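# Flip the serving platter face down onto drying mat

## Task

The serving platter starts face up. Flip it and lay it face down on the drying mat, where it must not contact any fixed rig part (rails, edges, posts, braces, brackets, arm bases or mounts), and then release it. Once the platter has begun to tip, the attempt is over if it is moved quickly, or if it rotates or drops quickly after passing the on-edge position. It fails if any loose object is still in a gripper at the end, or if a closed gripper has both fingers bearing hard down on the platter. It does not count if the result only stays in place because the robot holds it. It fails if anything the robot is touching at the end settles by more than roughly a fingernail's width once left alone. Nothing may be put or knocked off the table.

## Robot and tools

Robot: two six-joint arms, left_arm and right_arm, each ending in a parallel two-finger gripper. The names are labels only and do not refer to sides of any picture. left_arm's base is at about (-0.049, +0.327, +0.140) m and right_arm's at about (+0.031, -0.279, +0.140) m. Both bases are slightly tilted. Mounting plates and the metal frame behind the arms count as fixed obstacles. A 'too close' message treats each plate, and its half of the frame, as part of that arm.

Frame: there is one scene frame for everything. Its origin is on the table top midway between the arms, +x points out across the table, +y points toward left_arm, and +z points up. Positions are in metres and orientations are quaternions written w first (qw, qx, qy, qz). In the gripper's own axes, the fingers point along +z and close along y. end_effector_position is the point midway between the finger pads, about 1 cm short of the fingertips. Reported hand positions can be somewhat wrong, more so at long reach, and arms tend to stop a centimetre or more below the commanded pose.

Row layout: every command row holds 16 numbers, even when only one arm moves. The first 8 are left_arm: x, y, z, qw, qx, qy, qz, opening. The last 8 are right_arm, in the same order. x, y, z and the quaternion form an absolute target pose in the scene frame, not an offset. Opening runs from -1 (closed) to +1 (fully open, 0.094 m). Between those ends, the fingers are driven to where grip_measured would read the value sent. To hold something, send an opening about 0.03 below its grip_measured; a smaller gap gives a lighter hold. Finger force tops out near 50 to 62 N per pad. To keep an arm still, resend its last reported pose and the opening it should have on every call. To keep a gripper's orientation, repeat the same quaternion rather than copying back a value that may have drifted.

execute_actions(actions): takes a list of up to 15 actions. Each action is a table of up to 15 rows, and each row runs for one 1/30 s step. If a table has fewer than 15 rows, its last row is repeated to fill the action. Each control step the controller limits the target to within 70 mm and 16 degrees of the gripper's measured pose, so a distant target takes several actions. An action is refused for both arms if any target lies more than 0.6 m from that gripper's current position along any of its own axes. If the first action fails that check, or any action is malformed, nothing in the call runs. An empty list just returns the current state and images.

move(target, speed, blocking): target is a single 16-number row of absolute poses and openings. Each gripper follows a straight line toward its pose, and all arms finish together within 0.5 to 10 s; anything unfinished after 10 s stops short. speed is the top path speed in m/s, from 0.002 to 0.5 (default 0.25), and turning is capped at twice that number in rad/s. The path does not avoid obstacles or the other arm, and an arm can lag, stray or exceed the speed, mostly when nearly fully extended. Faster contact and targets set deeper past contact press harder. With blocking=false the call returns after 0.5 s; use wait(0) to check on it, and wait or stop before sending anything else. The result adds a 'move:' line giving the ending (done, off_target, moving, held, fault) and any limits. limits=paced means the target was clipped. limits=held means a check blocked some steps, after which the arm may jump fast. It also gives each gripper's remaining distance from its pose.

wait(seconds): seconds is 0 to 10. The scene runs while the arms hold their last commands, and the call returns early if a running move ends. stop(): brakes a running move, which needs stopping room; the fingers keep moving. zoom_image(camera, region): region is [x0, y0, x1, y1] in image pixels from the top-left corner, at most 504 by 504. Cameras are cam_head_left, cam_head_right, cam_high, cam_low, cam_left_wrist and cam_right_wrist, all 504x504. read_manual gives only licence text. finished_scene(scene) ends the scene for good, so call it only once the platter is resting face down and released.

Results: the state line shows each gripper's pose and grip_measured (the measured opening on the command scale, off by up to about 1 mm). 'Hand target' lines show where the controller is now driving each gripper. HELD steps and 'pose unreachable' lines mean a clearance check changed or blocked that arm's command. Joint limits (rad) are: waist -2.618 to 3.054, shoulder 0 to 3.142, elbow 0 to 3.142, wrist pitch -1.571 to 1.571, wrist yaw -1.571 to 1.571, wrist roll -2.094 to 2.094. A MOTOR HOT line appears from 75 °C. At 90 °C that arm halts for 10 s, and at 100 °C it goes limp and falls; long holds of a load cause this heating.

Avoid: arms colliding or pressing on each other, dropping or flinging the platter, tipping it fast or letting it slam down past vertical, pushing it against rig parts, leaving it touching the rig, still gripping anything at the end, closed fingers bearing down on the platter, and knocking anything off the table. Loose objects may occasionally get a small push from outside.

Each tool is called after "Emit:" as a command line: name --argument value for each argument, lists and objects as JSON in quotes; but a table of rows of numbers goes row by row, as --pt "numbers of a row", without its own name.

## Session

Emit:
execute_actions --actions '[]'

Scene clock: 0.00 s.
left_arm: end_effector_position=(+0.5231, +0.2409, +0.2320) grip_measured=+1.000 end_effector_quat_wxyz=(+0.430, -0.406, +0.628, -0.506) | right_arm: end_effector_position=(+0.4867, -0.3676, +0.2138) grip_measured=+1.000 end_effector_quat_wxyz=(-0.237, +0.692, -0.671, +0.126)
Joint positions: left_arm=[-0.131  1.952  0.953  1.058  0.127 -1.242  0.094] | right_arm=[-0.425  1.549  1.271 -0.567 -0.252 -1.836  0.094]
Joint velocities: left_arm=[ 0.007 -0.007  0.002  0.007  0.007  0.007  0.   ] | right_arm=[-0.012  0.022  0.012 -0.037 -0.022  0.037  0.   ]
Motor temperatures (°C, as the motors report them): left_arm=[24 29 23 30 23 20] | right_arm=[21 25 24 19 20 22]
Hand target (left_arm): +0.523, +0.239, +0.232; +0.428, -0.404, +0.632, -0.505
Hand target (right_arm): +0.488, -0.366, +0.220; -0.245, +0.690, -0.669, +0.127
camera_calibration (this result's frames):
cam_left_wrist: T_world_to_cam=[[0.0976958, 0.0269243, 0.994852, -0.289027], [-0.608316, -0.78954, 0.0811052, 0.534785], [0.787659, -0.613108, -0.0607563, -0.146259], [0, 0, 0, 1]] pos_world=[0.468757, 0.340344, 0.235279]
cam_right_wrist: T_world_to_cam=[[0.874194, -0.265033, 0.406869, -0.604014], [-0.320529, -0.944381, 0.0735194, -0.14759], [0.364754, -0.194683, -0.910523, 0.0551968], [0, 0, 0, 1]] pos_world=[0.460585, -0.288718, 0.306863]

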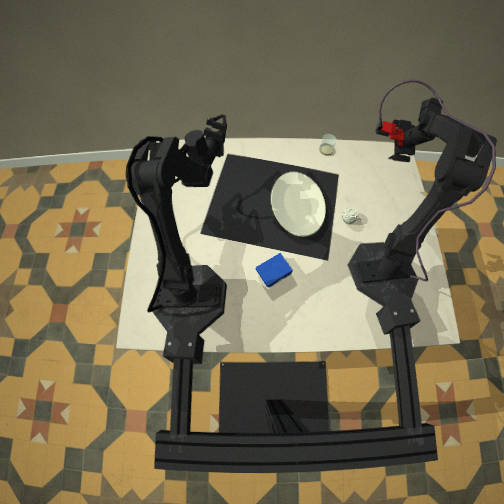

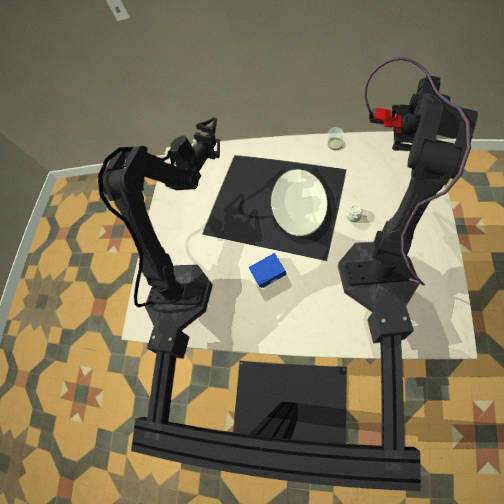

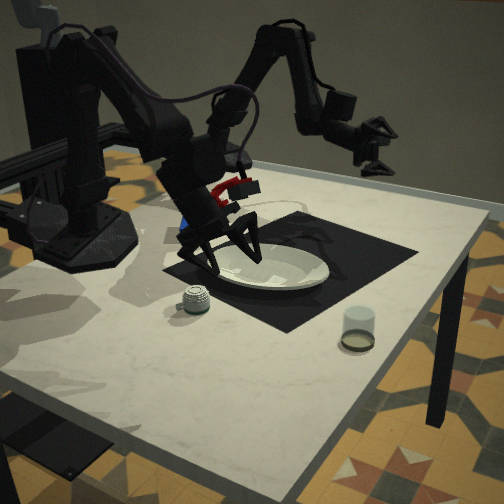

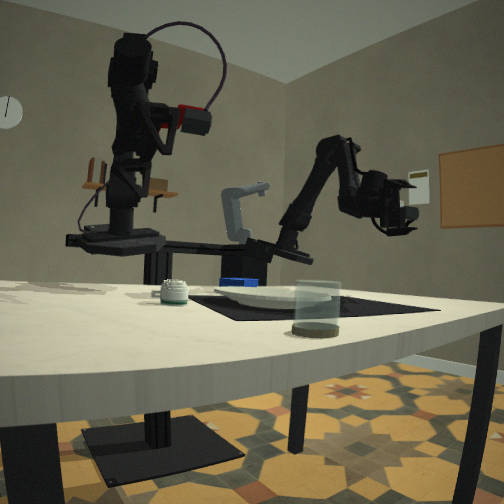

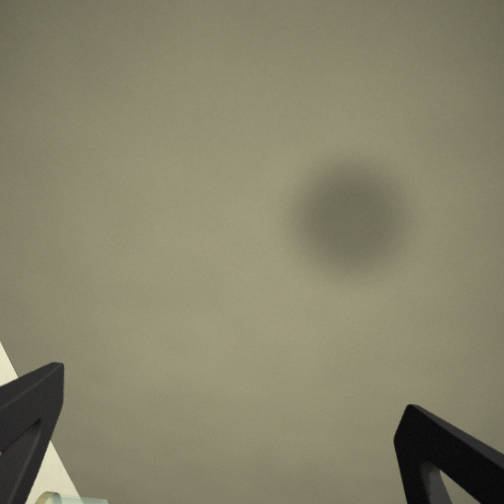

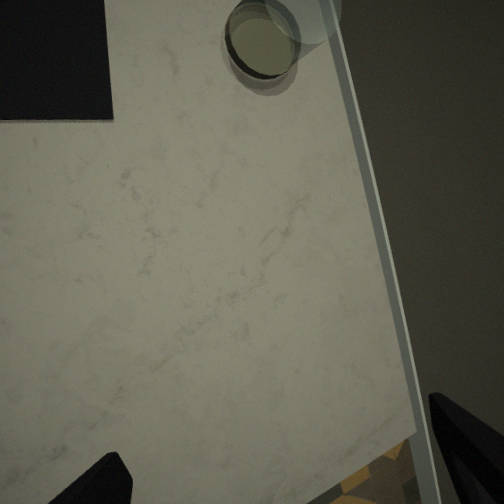

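Emit:
zoom_image --camera "cam_head_left" --region '[190, 130, 390, 300]'

Emit:
zoom_image --camera "cam_low" --region '[190, 265, 360, 325]'

Emit:
zoom_image --camera "cam_head_right" --region '[190, 130, 390, 300]'

Region (190, 130, 390, 300) of cam_head_left's 504x504 image, scaled by 2.520, with more detail than that image has; it fills the top 428 rows of this view, and the rest is white.

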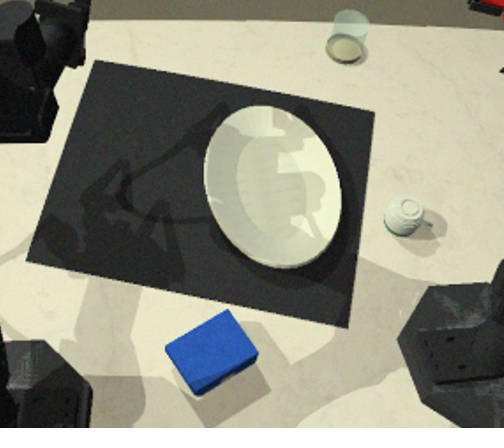

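Region (190, 265, 360, 325) of cam_low's 504x504 image, scaled by 2.965, with more detail than that image has; it fills the top 178 rows of this view, and the rest is white.

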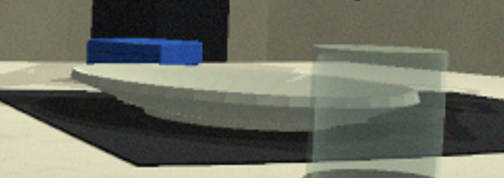

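Region (190, 130, 390, 300) of cam_head_right's 504x504 image, scaled by 2.520, with more detail than that image has; it fills the top 428 rows of this view, and the rest is white.

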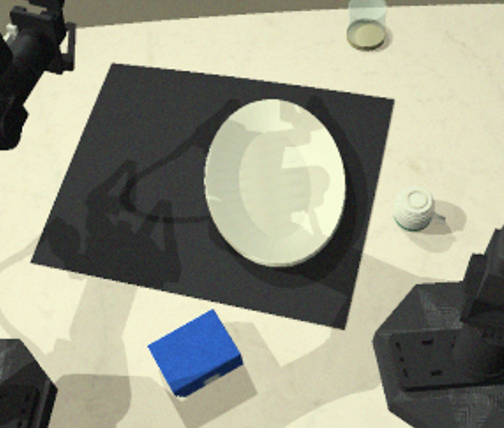

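Emit:
move --target '[0.36,0.15,0.16,0.462,0.331,0.8,-0.191,-0.45,0.42,-0.33,0.2,0.1,-0.25,0.96,-0.05,-0.35]' --speed 0.45

Emit:
move --target '[0.28,0.063,0.055,0.483,0.8365,0.2241,0.1294,-0.45,0.36,-0.30,0.18,0,0.242,0.97,0,-0.35]' --speed 0.4

Emit:
zoom_image --camera "cam_head_right" --region '[210, 150, 350, 290]'

Scene clock: 60.27 s.
left_arm: end_effector_position=(+0.3627, +0.1530, +0.1609) grip_measured=-0.447 end_effector_quat_wxyz=(+0.466, +0.322, +0.801, -0.192) | right_arm: end_effector_position=(+0.4132, -0.3316, +0.1907) grip_measured=-0.348 end_effector_quat_wxyz=(+0.090, -0.251, +0.963, -0.046)
Joint positions: left_arm=[-0.284  1.687  0.609  0.621  0.295  0.424  0.026] | right_arm=[-0.199  1.495  1.205 -0.827  0.133 -0.599  0.031]
Joint velocities: left_arm=[-0.007 -0.007  0.002 -0.081 -0.022 -0.007 -0.   ] | right_arm=[-0.007  0.002 -0.007 -0.022 -0.081  0.022 -0.001]
Motor temperatures (°C, as the motors report them): left_arm=[24 34 24 34 23 20] | right_arm=[21 29 26 21 20 22]
Hand target (left_arm): +0.357, +0.151, +0.163; +0.462, +0.328, +0.802, -0.192
Hand target (right_arm): +0.420, -0.329, +0.200; +0.102, -0.251, +0.961, -0.050
Off the commanded pose (left_arm): 0.004 m, 1 deg.
Off the commanded pose (right_arm): 0.012 m, 1 deg.
move: off_target (right_arm)
camera_calibration (this result's frames):
cam_left_wrist: T_world_to_cam=[[-0.637918, -0.747886, 0.183651, 0.315613], [-0.665034, 0.414739, -0.621065, 0.322947], [0.388318, -0.518322, -0.761939, 0.16509], [0, 0, 0, 1]] pos_world=[0.351998, 0.187674, 0.268397]
cam_right_wrist: T_world_to_cam=[[0.240034, -0.969446, 0.050574, -0.424408], [-0.954051, -0.225956, 0.1968, 0.341054], [-0.179359, -0.0954889, -0.979138, 0.338848], [0, 0, 0, 1]] pos_world=[0.488031, -0.302021, 0.286124]

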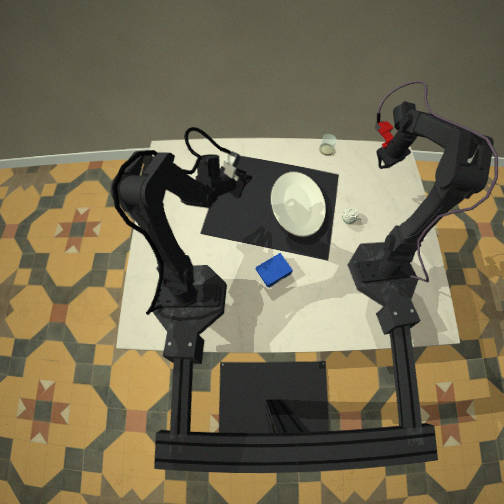

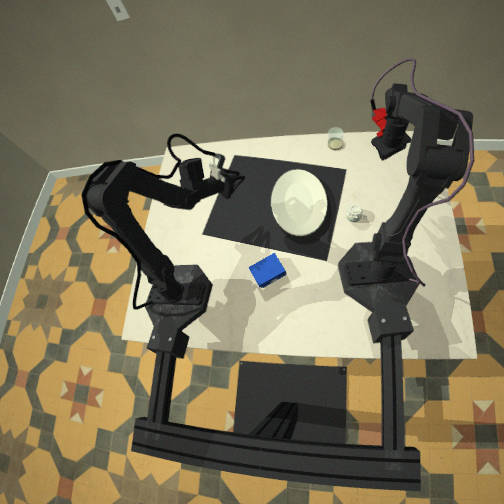

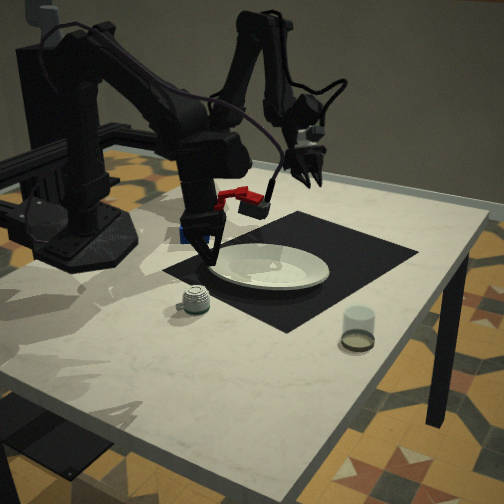

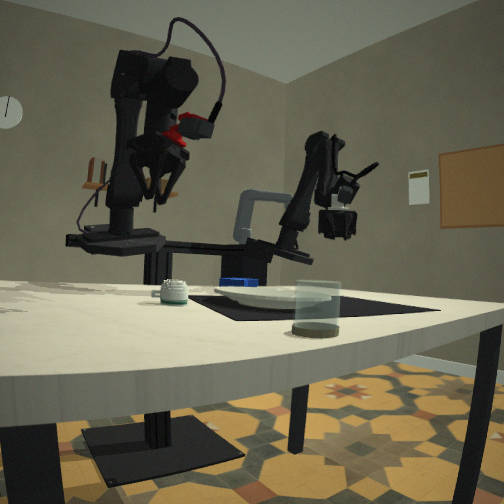

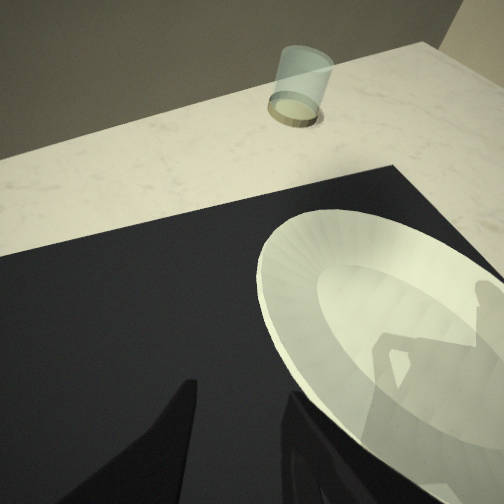

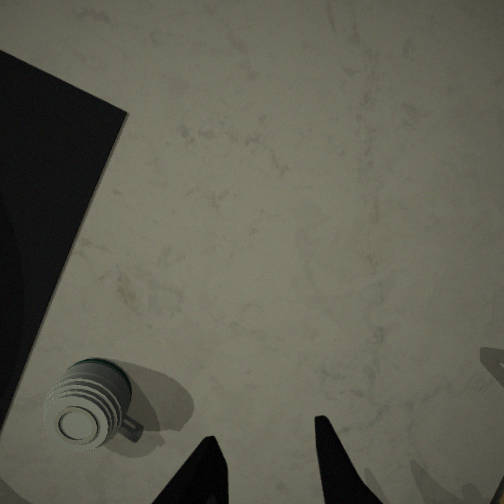

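Scene clock: 63.10 s.
left_arm: end_effector_position=(+0.2762, +0.0702, +0.0584) grip_measured=-0.447 end_effector_quat_wxyz=(+0.480, +0.837, +0.229, +0.128) | right_arm: end_effector_position=(+0.3653, -0.3040, +0.1802) grip_measured=-0.348 end_effector_quat_wxyz=(+0.008, +0.244, +0.970, -0.000)
Joint positions: left_arm=[-0.465  2.199  0.54   1.104  0.337  2.081  0.026] | right_arm=[-0.129  1.495  1.172 -0.99   0.126  0.496  0.031]
Joint velocities: left_arm=[-0.007  0.002  0.012 -0.095  0.037 -0.007 -0.001] | right_arm=[ 0.002 -0.027  0.007 -0.022  0.051 -0.051  0.002]
Motor temperatures (°C, as the motors report them): left_arm=[24 33 24 34 23 20] | right_arm=[21 29 26 20 20 22]
Hand target (left_arm): +0.278, +0.065, +0.056; +0.481, +0.838, +0.224, +0.129
Hand target (right_arm): +0.360, -0.300, +0.179; +0.000, +0.241, +0.970, +0.000
Off the commanded pose (left_arm): 0.009 m, 1 deg.
Off the commanded pose (right_arm): 0.007 m, 1 deg.
move: done
camera_calibration (this result's frames):
cam_left_wrist: T_world_to_cam=[[-0.427449, 0.358303, -0.830004, 0.140792], [0.594051, 0.803388, 0.0408792, -0.177581], [0.681462, -0.475591, -0.556258, -0.0183079], [0, 0, 0, 1]] pos_world=[0.178149, 0.083513, 0.113933]
cam_right_wrist: T_world_to_cam=[[-0.688003, -0.724184, -0.0470062, 0.0455317], [-0.688506, 0.630891, 0.357683, 0.438068], [-0.229372, 0.278451, -0.932659, 0.446142], [0, 0, 0, 1]] pos_world=[0.435271, -0.367629, 0.261549]

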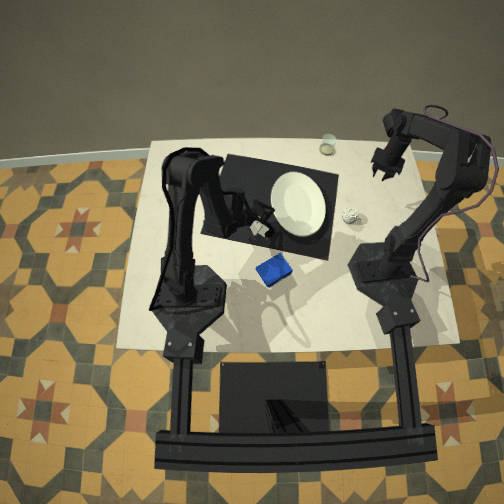

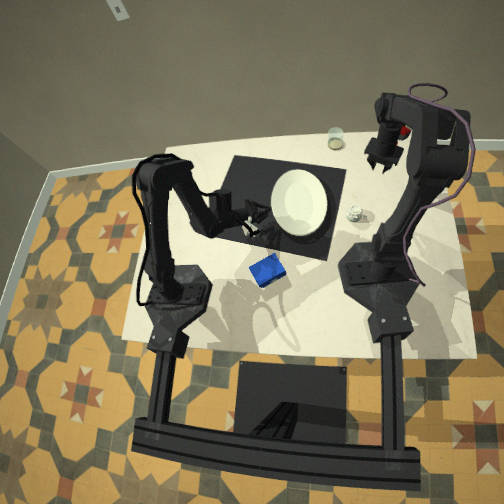

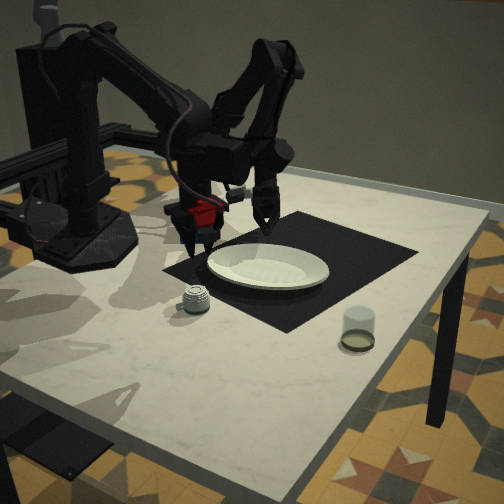

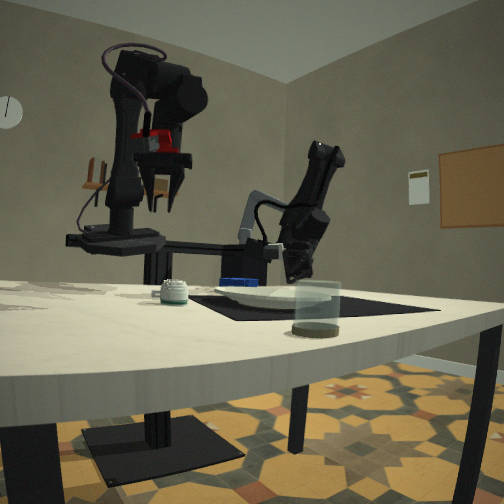

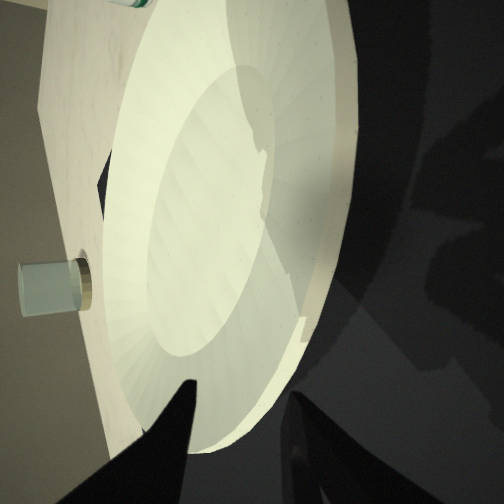

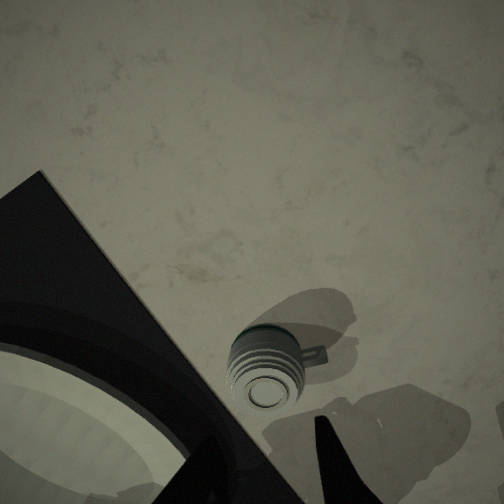

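Region (210, 150, 350, 290) of cam_head_right's 504x504 image, scaled by 3.600, with more detail than that image has.

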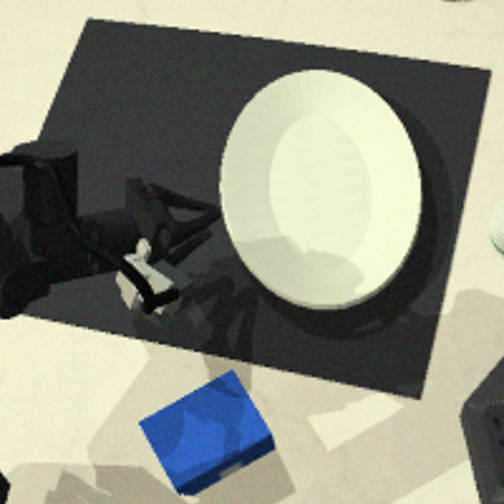

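Emit:
move --target '[0.274,0.049,0.026,0.4769,0.8259,0.2604,0.1504,-0.45,0.36,-0.30,0.18,0,0.242,0.97,0,-0.35]' --speed 0.08

Emit:
move --target '[0.311,-0.004,0.025,0.4983,0.8131,0.2564,0.1571,-0.45,0.36,-0.30,0.18,0,0.242,0.97,0,-0.35]' --speed 0.04

Emit:
zoom_image --camera "cam_head_right" --region '[210, 150, 350, 290]'

Scene clock: 80.87 s.
left_arm: end_effector_position=(+0.2732, +0.0546, +0.0286) grip_measured=-0.447 end_effector_quat_wxyz=(+0.475, +0.827, +0.258, +0.153) | right_arm: end_effector_position=(+0.3647, -0.3040, +0.1802) grip_measured=-0.348 end_effector_quat_wxyz=(+0.007, +0.245, +0.969, -0.001)
Joint positions: left_arm=[-0.532  2.403  0.59   1.307  0.214  2.006  0.026] | right_arm=[-0.129  1.495  1.172 -0.992  0.126  0.499  0.031]
Joint velocities: left_arm=[-0.007 -0.007  0.007 -0.066  0.007 -0.022 -0.   ] | right_arm=[ 0.012 -0.007 -0.012  0.007  0.007 -0.066 -0.   ]
Motor temperatures (°C, as the motors report them): left_arm=[24 32 24 34 23 20] | right_arm=[21 28 26 20 20 22]
Hand target (left_arm): +0.274, +0.050, +0.026; +0.476, +0.826, +0.260, +0.151
Hand target (right_arm): +0.360, -0.300, +0.180; +0.000, +0.242, +0.970, -0.000
Off the commanded pose (left_arm): 0.006 m, 0 deg.
Off the commanded pose (right_arm): 0.006 m, 1 deg.
move: done
camera_calibration (this result's frames):
cam_left_wrist: T_world_to_cam=[[-0.443705, 0.326977, -0.834393, 0.126643], [0.528424, 0.847442, 0.0510911, -0.14688], [0.723805, -0.418243, -0.548797, -0.0552231], [0, 0, 0, 1]] pos_world=[0.173778, 0.0599665, 0.0828681]
cam_right_wrist: T_world_to_cam=[[-0.689838, -0.722534, -0.0454686, 0.0460344], [-0.686184, 0.632525, 0.359254, 0.43705], [-0.230813, 0.279027, -0.932132, 0.446611], [0, 0, 0, 1]] pos_world=[0.434736, -0.3678, 0.261381]

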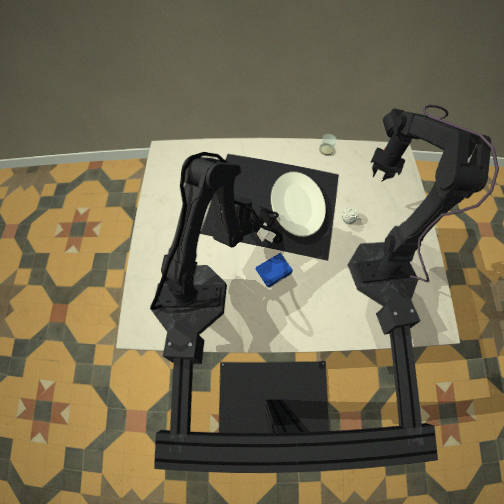

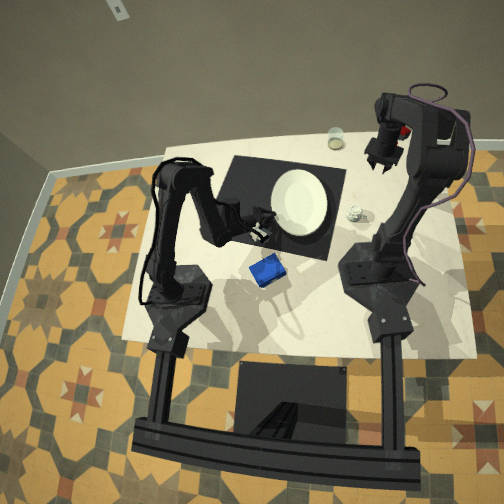

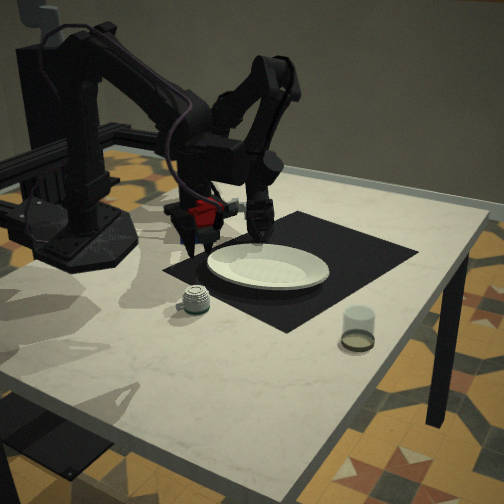

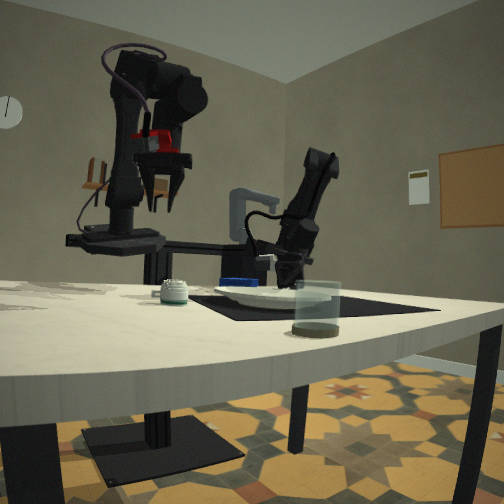

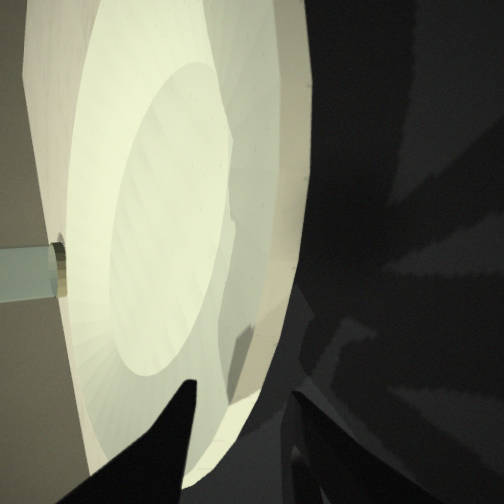

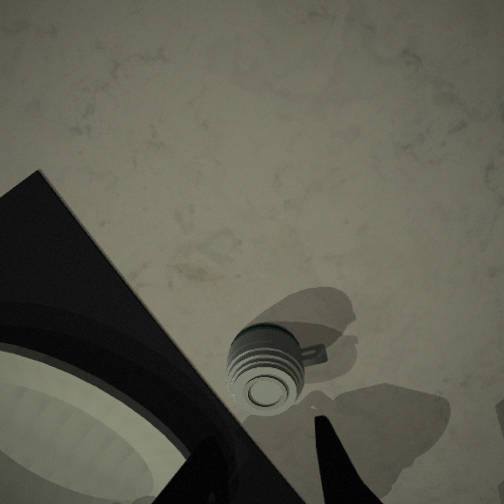

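Scene clock: 82.90 s.
left_arm: end_effector_position=(+0.3037, +0.0092, +0.0182) grip_measured=-0.447 end_effector_quat_wxyz=(+0.483, +0.823, +0.256, +0.155) | right_arm: end_effector_position=(+0.3646, -0.3040, +0.1802) grip_measured=-0.348 end_effector_quat_wxyz=(+0.007, +0.246, +0.969, -0.001)
Joint positions: left_arm=[-0.588  2.485  0.814  1.188  0.174  1.976  0.026] | right_arm=[-0.129  1.495  1.172 -0.992  0.126  0.499  0.031]
Joint velocities: left_arm=[-0.007 -0.007 -0.012 -0.037  0.125 -0.037 -0.   ] | right_arm=[-0.012 -0.017 -0.022  0.051  0.022 -0.007 -0.   ]
Motor temperatures (°C, as the motors report them): left_arm=[24 32 24 34 23 20] | right_arm=[21 28 26 20 20 22]
Hand target (left_arm): +0.310, -0.003, +0.024; +0.498, +0.814, +0.256, +0.157
Hand target (right_arm): +0.360, -0.300, +0.180; -0.000, +0.242, +0.970, -0.000
Off the commanded pose (left_arm): 0.017 m, 2 deg.
Off the commanded pose (right_arm): 0.006 m, 1 deg.
move: off_target (left_arm)
camera_calibration (this result's frames):
cam_left_wrist: T_world_to_cam=[[-0.433719, 0.314021, -0.844558, 0.143549], [0.528741, 0.84766, 0.0436419, -0.12396], [0.729603, -0.427624, -0.533683, -0.103943], [0, 0, 0, 1]] pos_world=[0.20364, 0.0155503, 0.071173]
cam_right_wrist: T_world_to_cam=[[-0.690097, -0.722303, -0.0452107, 0.0460875], [-0.685837, 0.632754, 0.359514, 0.436882], [-0.231071, 0.279107, -0.932044, 0.446691], [0, 0, 0, 1]] pos_world=[0.434651, -0.367824, 0.261354]

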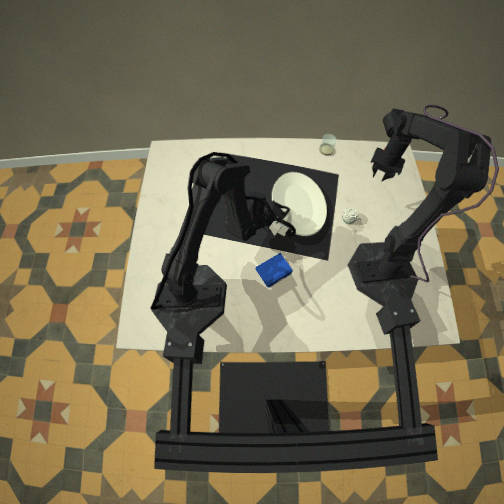

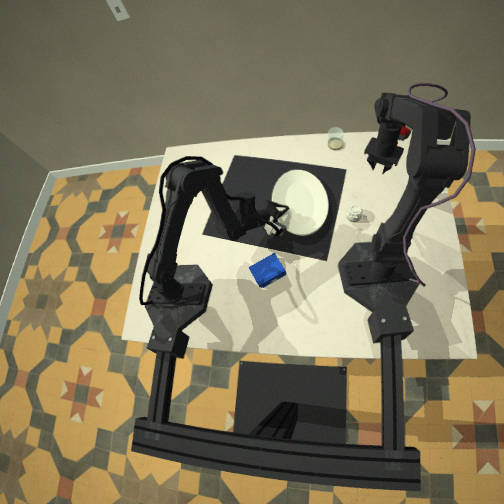

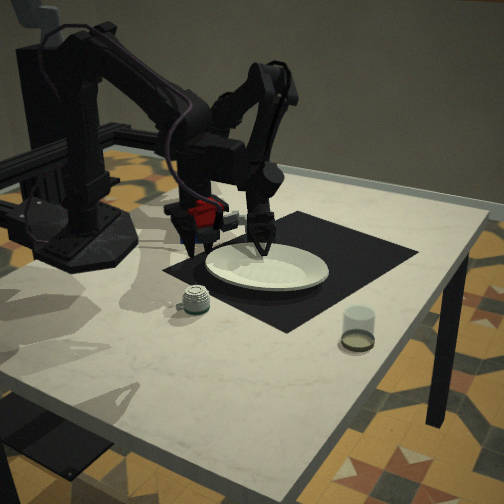

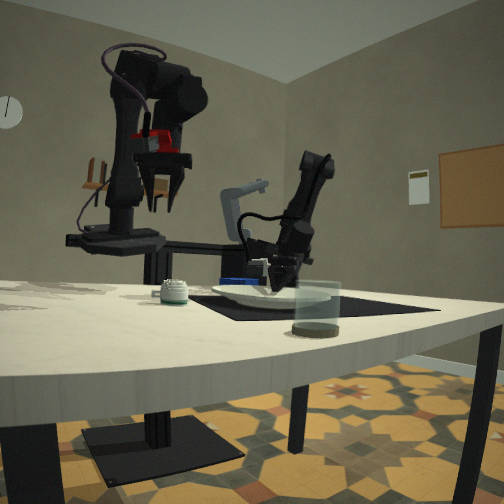

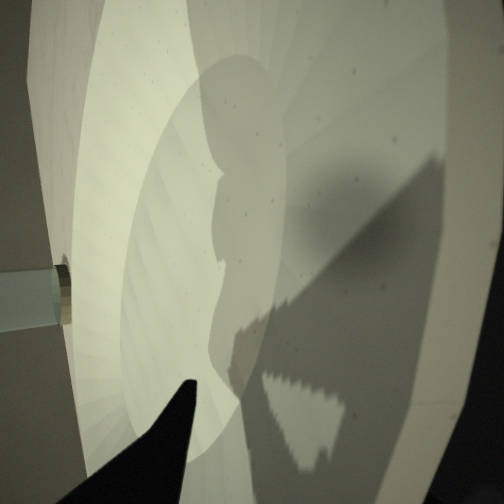

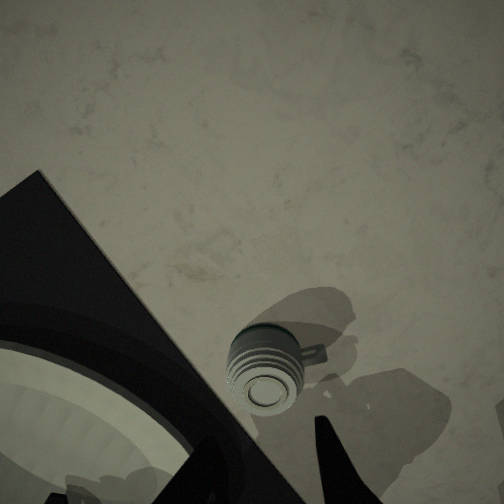

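Region (210, 150, 350, 290) of cam_head_right's 504x504 image, scaled by 3.600, with more detail than that image has.

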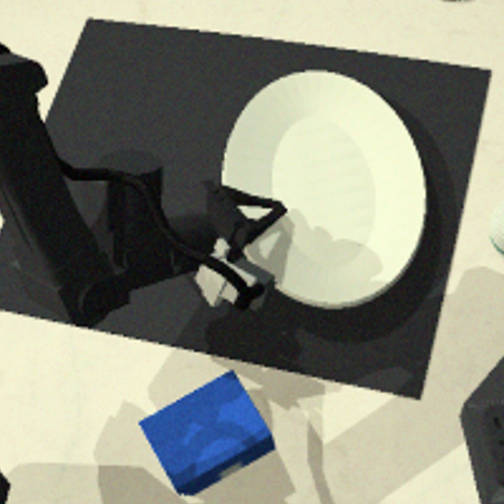

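Emit:
execute_actions --actions '[[[0.305,0.006,0.028,0.4983,0.8131,0.2564,0.1571,-0.62,0.36,-0.30,0.18,0,0.242,0.97,0,-0.35]],[[0.305,0.006,0.038,0.4983,0.8131,0.2564,0.1571,-0.76,0.36,-0.30,0.18,0,0.242,0.97,0,-0.35]],[[0.305,0.006,0.05,0.4983,0.8131,0.2564,0.1571,-0.86,0.36,-0.30,0.18,0,0.242,0.97,0,-0.35]],[[0.305,0.006,0.062,0.4983,0.8131,0.2564,0.1571,-0.96,0.36,-0.30,0.18,0,0.242,0.97,0,-0.35]],[[0.305,0.006,0.075,0.4769,0.8259,0.2604,0.1504,-0.96,0.36,-0.30,0.18,0,0.242,0.97,0,-0.35]]]'

Emit:
zoom_image --camera "cam_high" --region '[180, 180, 360, 310]'

Scene clock: 93.57 s.
left_arm: end_effector_position=(+0.2983, +0.0151, +0.0458) grip_measured=-0.853 end_effector_quat_wxyz=(+0.441, +0.846, +0.263, +0.139) | right_arm: end_effector_position=(+0.3646, -0.3040, +0.1802) grip_measured=-0.348 end_effector_quat_wxyz=(+0.007, +0.246, +0.969, -0.001)
Joint positions: left_arm=[-0.623  2.282  0.763  0.941  0.109  1.97   0.007] | right_arm=[-0.129  1.495  1.172 -0.992  0.126  0.499  0.031]
Joint velocities: left_arm=[ 0.007 -0.002  0.012  0.051 -0.051  0.022 -0.   ] | right_arm=[ 0.002 -0.002  0.017  0.081 -0.022  0.007  0.   ]
Motor temperatures (°C, as the motors report them): left_arm=[24 33 24 34 23 20] | right_arm=[21 28 26 20 20 22]
Hand target (left_arm): +0.305, +0.006, +0.074; +0.476, +0.827, +0.260, +0.150
Hand target (right_arm): +0.360, -0.300, +0.180; +0.000, +0.242, +0.970, +0.000
Off the commanded pose (left_arm): 0.031 m, 5 deg.
Off the commanded pose (right_arm): 0.006 m, 1 deg.
Step readings (end_effector_position; steps 1 to 15: 1st action; 16 to 30: 2nd action; 31 to 45: 3rd action; 46 to 60: 4th action; 61 to 75: 5th action):
0: left_arm (+0.3037, +0.0092, +0.0182) | right_arm (+0.3646, -0.3040, +0.1802)
1: left_arm (+0.3033, +0.0093, +0.0176) | right_arm (+0.3646, -0.3040, +0.1802)
2: left_arm (+0.3027, +0.0095, +0.0166) | right_arm (+0.3646, -0.3040, +0.1802)
4: left_arm (+0.3023, +0.0096, +0.0161) | right_arm (+0.3646, -0.3040, +0.1802)
8: left_arm (+0.3022, +0.0097, +0.0159) | right_arm (+0.3646, -0.3040, +0.1802)
15: left_arm (+0.3022, +0.0097, +0.0159) | right_arm (+0.3646, -0.3040, +0.1802)
16: left_arm (+0.3016, +0.0102, +0.0154) | right_arm (+0.3646, -0.3040, +0.1802)
17: left_arm (+0.3018, +0.0097, +0.0180) | right_arm (+0.3646, -0.3040, +0.1802)
19: left_arm (+0.3023, +0.0092, +0.0220) | right_arm (+0.3646, -0.3040, +0.1802)
23: left_arm (+0.3023, +0.0098, +0.0215) | right_arm (+0.3646, -0.3040, +0.1802)
30: left_arm (+0.3023, +0.0098, +0.0215) | right_arm (+0.3646, -0.3040, +0.1802)
31: left_arm (+0.3028, +0.0093, +0.0240) | right_arm (+0.3646, -0.3040, +0.1802)
32: left_arm (+0.3030, +0.0082, +0.0293) | right_arm (+0.3646, -0.3040, +0.1802)
34: left_arm (+0.3034, +0.0075, +0.0336) | right_arm (+0.3646, -0.3040, +0.1802)
38: left_arm (+0.3030, +0.0083, +0.0323) | right_arm (+0.3646, -0.3040, +0.1802)
45: left_arm (+0.3030, +0.0084, +0.0322) | right_arm (+0.3646, -0.3040, +0.1802)
46: left_arm (+0.3031, +0.0085, +0.0332) | right_arm (+0.3646, -0.3040, +0.1802)
47: left_arm (+0.3028, +0.0088, +0.0349) | right_arm (+0.3646, -0.3040, +0.1802)
49: left_arm (+0.3016, +0.0103, +0.0369) | right_arm (+0.3646, -0.3040, +0.1802)
53: left_arm (+0.3008, +0.0115, +0.0371) | right_arm (+0.3646, -0.3040, +0.1802)
60: left_arm (+0.3008, +0.0115, +0.0372) | right_arm (+0.3646, -0.3040, +0.1802)
61: left_arm (+0.3010, +0.0117, +0.0382) | right_arm (+0.3646, -0.3040, +0.1802)
62: left_arm (+0.3007, +0.0121, +0.0406) | right_arm (+0.3646, -0.3040, +0.1802)
64: left_arm (+0.2998, +0.0129, +0.0452) | right_arm (+0.3646, -0.3040, +0.1802)
68: left_arm (+0.2985, +0.0149, +0.0459) | right_arm (+0.3646, -0.3040, +0.1802)
75: end_effector_position above
camera_calibration (this result's frames):
cam_left_wrist: T_world_to_cam=[[-0.483226, 0.381369, -0.788068, 0.173873], [0.535438, 0.840907, 0.078621, -0.130768], [0.692675, -0.383969, -0.610548, -0.0687974], [0, 0, 0, 1]] pos_world=[0.201692, 0.0172375, 0.105301]
cam_right_wrist: T_world_to_cam=[[-0.690097, -0.722303, -0.0452107, 0.0460875], [-0.685837, 0.632754, 0.359514, 0.436882], [-0.231071, 0.279107, -0.932044, 0.446691], [0, 0, 0, 1]] pos_world=[0.434651, -0.367824, 0.261354]

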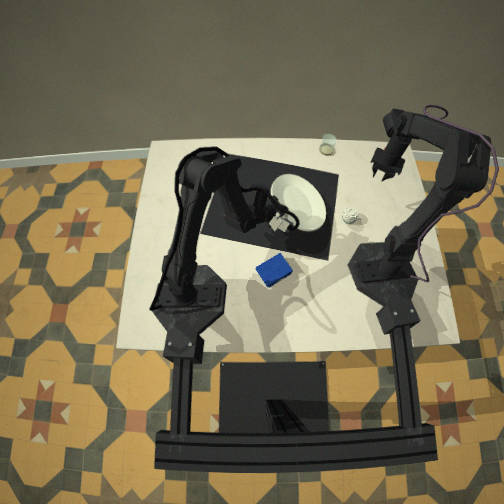

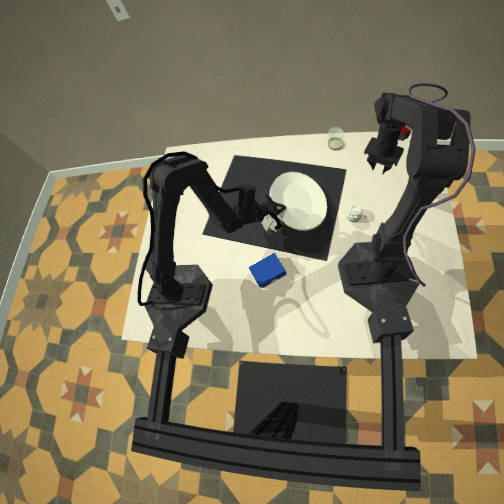

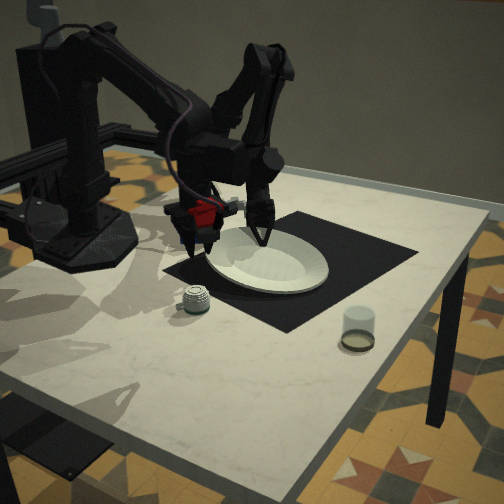

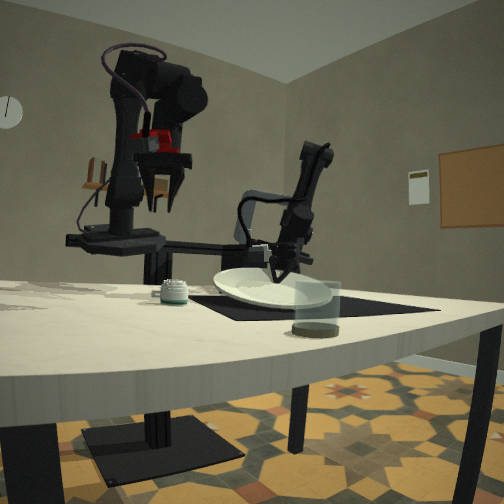

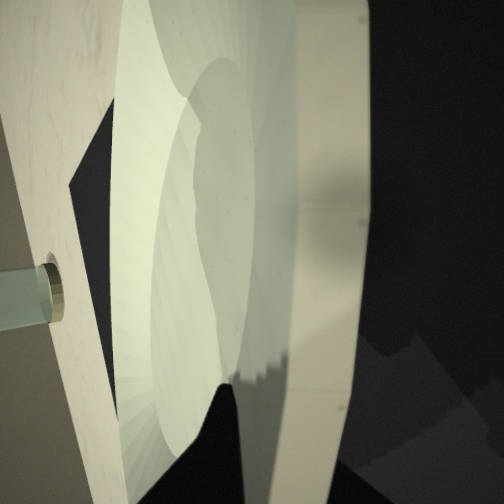

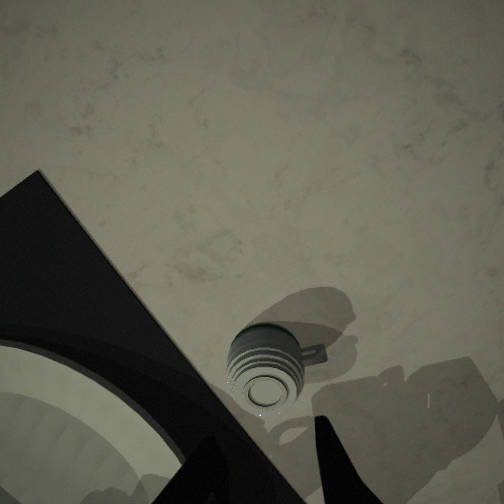

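Region (180, 180, 360, 310) of cam_high's 504x504 image, scaled by 2.800, with more detail than that image has.

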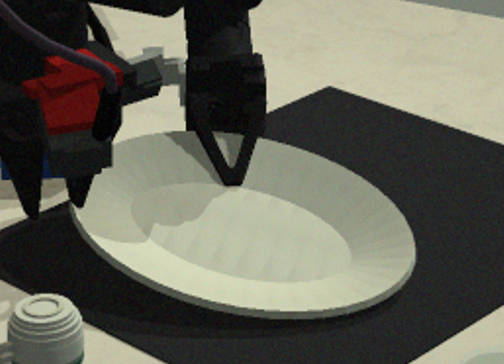

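Emit:
execute_actions --actions '[]'

Scene clock: 117.43 s.
left_arm: end_effector_position=(+0.2983, +0.0151, +0.0458) grip_measured=-0.853 end_effector_quat_wxyz=(+0.441, +0.846, +0.263, +0.139) | right_arm: end_effector_position=(+0.3646, -0.3040, +0.1802) grip_measured=-0.348 end_effector_quat_wxyz=(+0.007, +0.246, +0.969, -0.001)
Joint positions: left_arm=[-0.623  2.282  0.763  0.941  0.109  1.97   0.007] | right_arm=[-0.129  1.495  1.172 -0.992  0.126  0.499  0.031]
Joint velocities: left_arm=[-0.022 -0.002  0.002  0.095  0.007 -0.051 -0.   ] | right_arm=[ 0.002 -0.012 -0.002  0.022 -0.007  0.037 -0.001]
Motor temperatures (°C, as the motors report them): left_arm=[24 36 24 36 23 21] | right_arm=[21 28 26 19 20 22]
Hand target (left_arm): +0.305, +0.006, +0.074; +0.476, +0.827, +0.260, +0.150
Hand target (right_arm): +0.360, -0.300, +0.180; +0.000, +0.242, +0.970, +0.000
Off the commanded pose (left_arm): 0.031 m, 5 deg.
Off the commanded pose (right_arm): 0.006 m, 1 deg.
camera_calibration (this result's frames):
cam_left_wrist: T_world_to_cam=[[-0.483226, 0.381369, -0.788068, 0.173873], [0.535438, 0.840907, 0.078621, -0.130768], [0.692675, -0.383969, -0.610548, -0.0687974], [0, 0, 0, 1]] pos_world=[0.201692, 0.0172375, 0.105301]
cam_right_wrist: T_world_to_cam=[[-0.690097, -0.722303, -0.0452107, 0.0460875], [-0.685837, 0.632754, 0.359514, 0.436882], [-0.231071, 0.279107, -0.932044, 0.446691], [0, 0, 0, 1]] pos_world=[0.434651, -0.367824, 0.261354]

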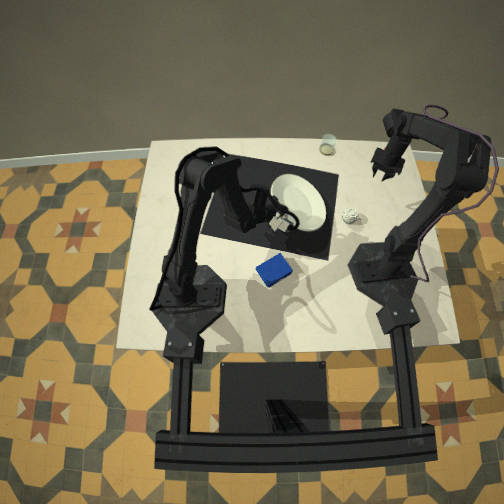

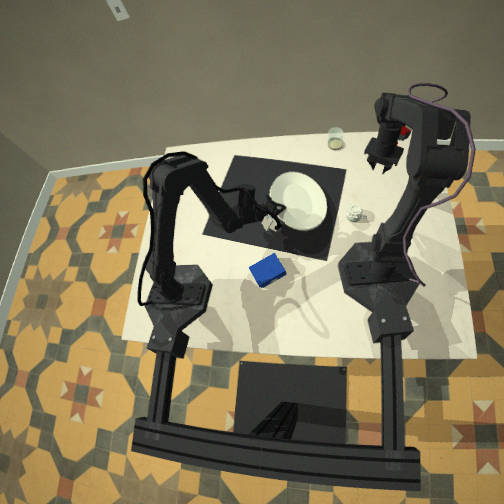

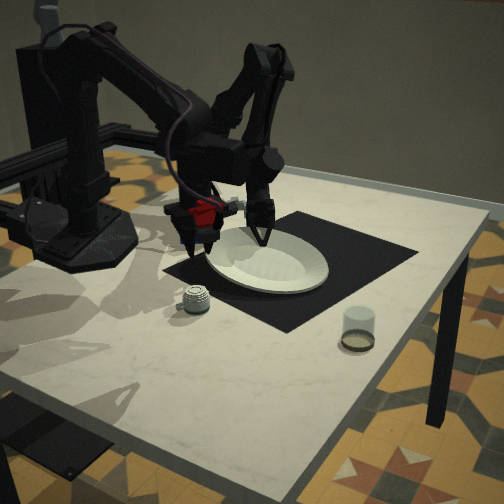

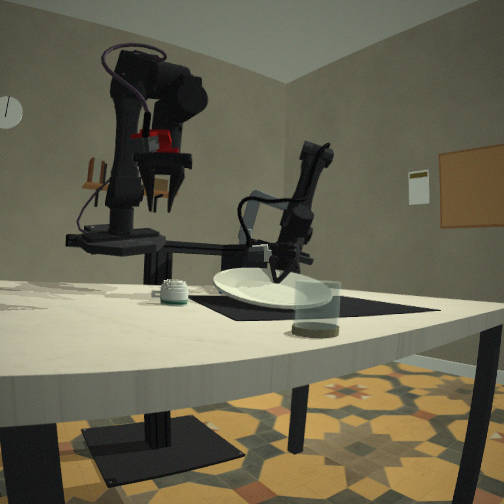

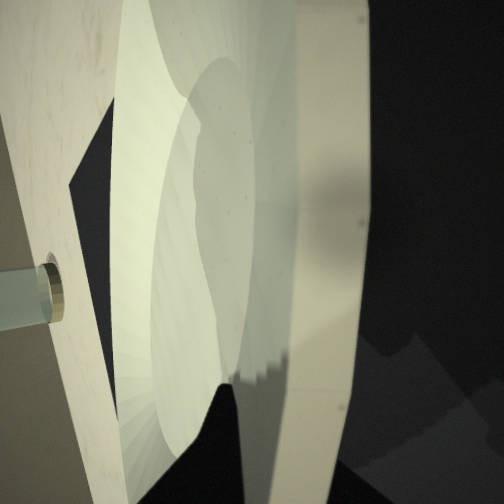

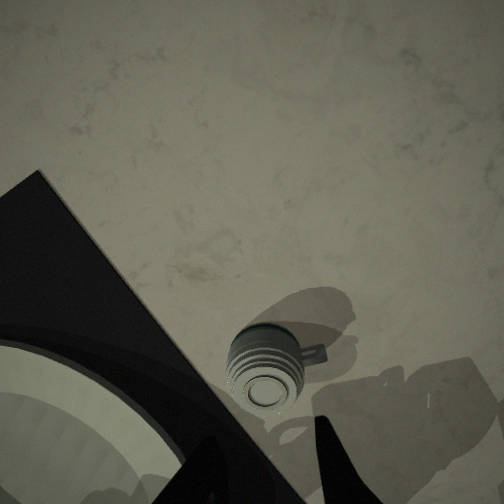

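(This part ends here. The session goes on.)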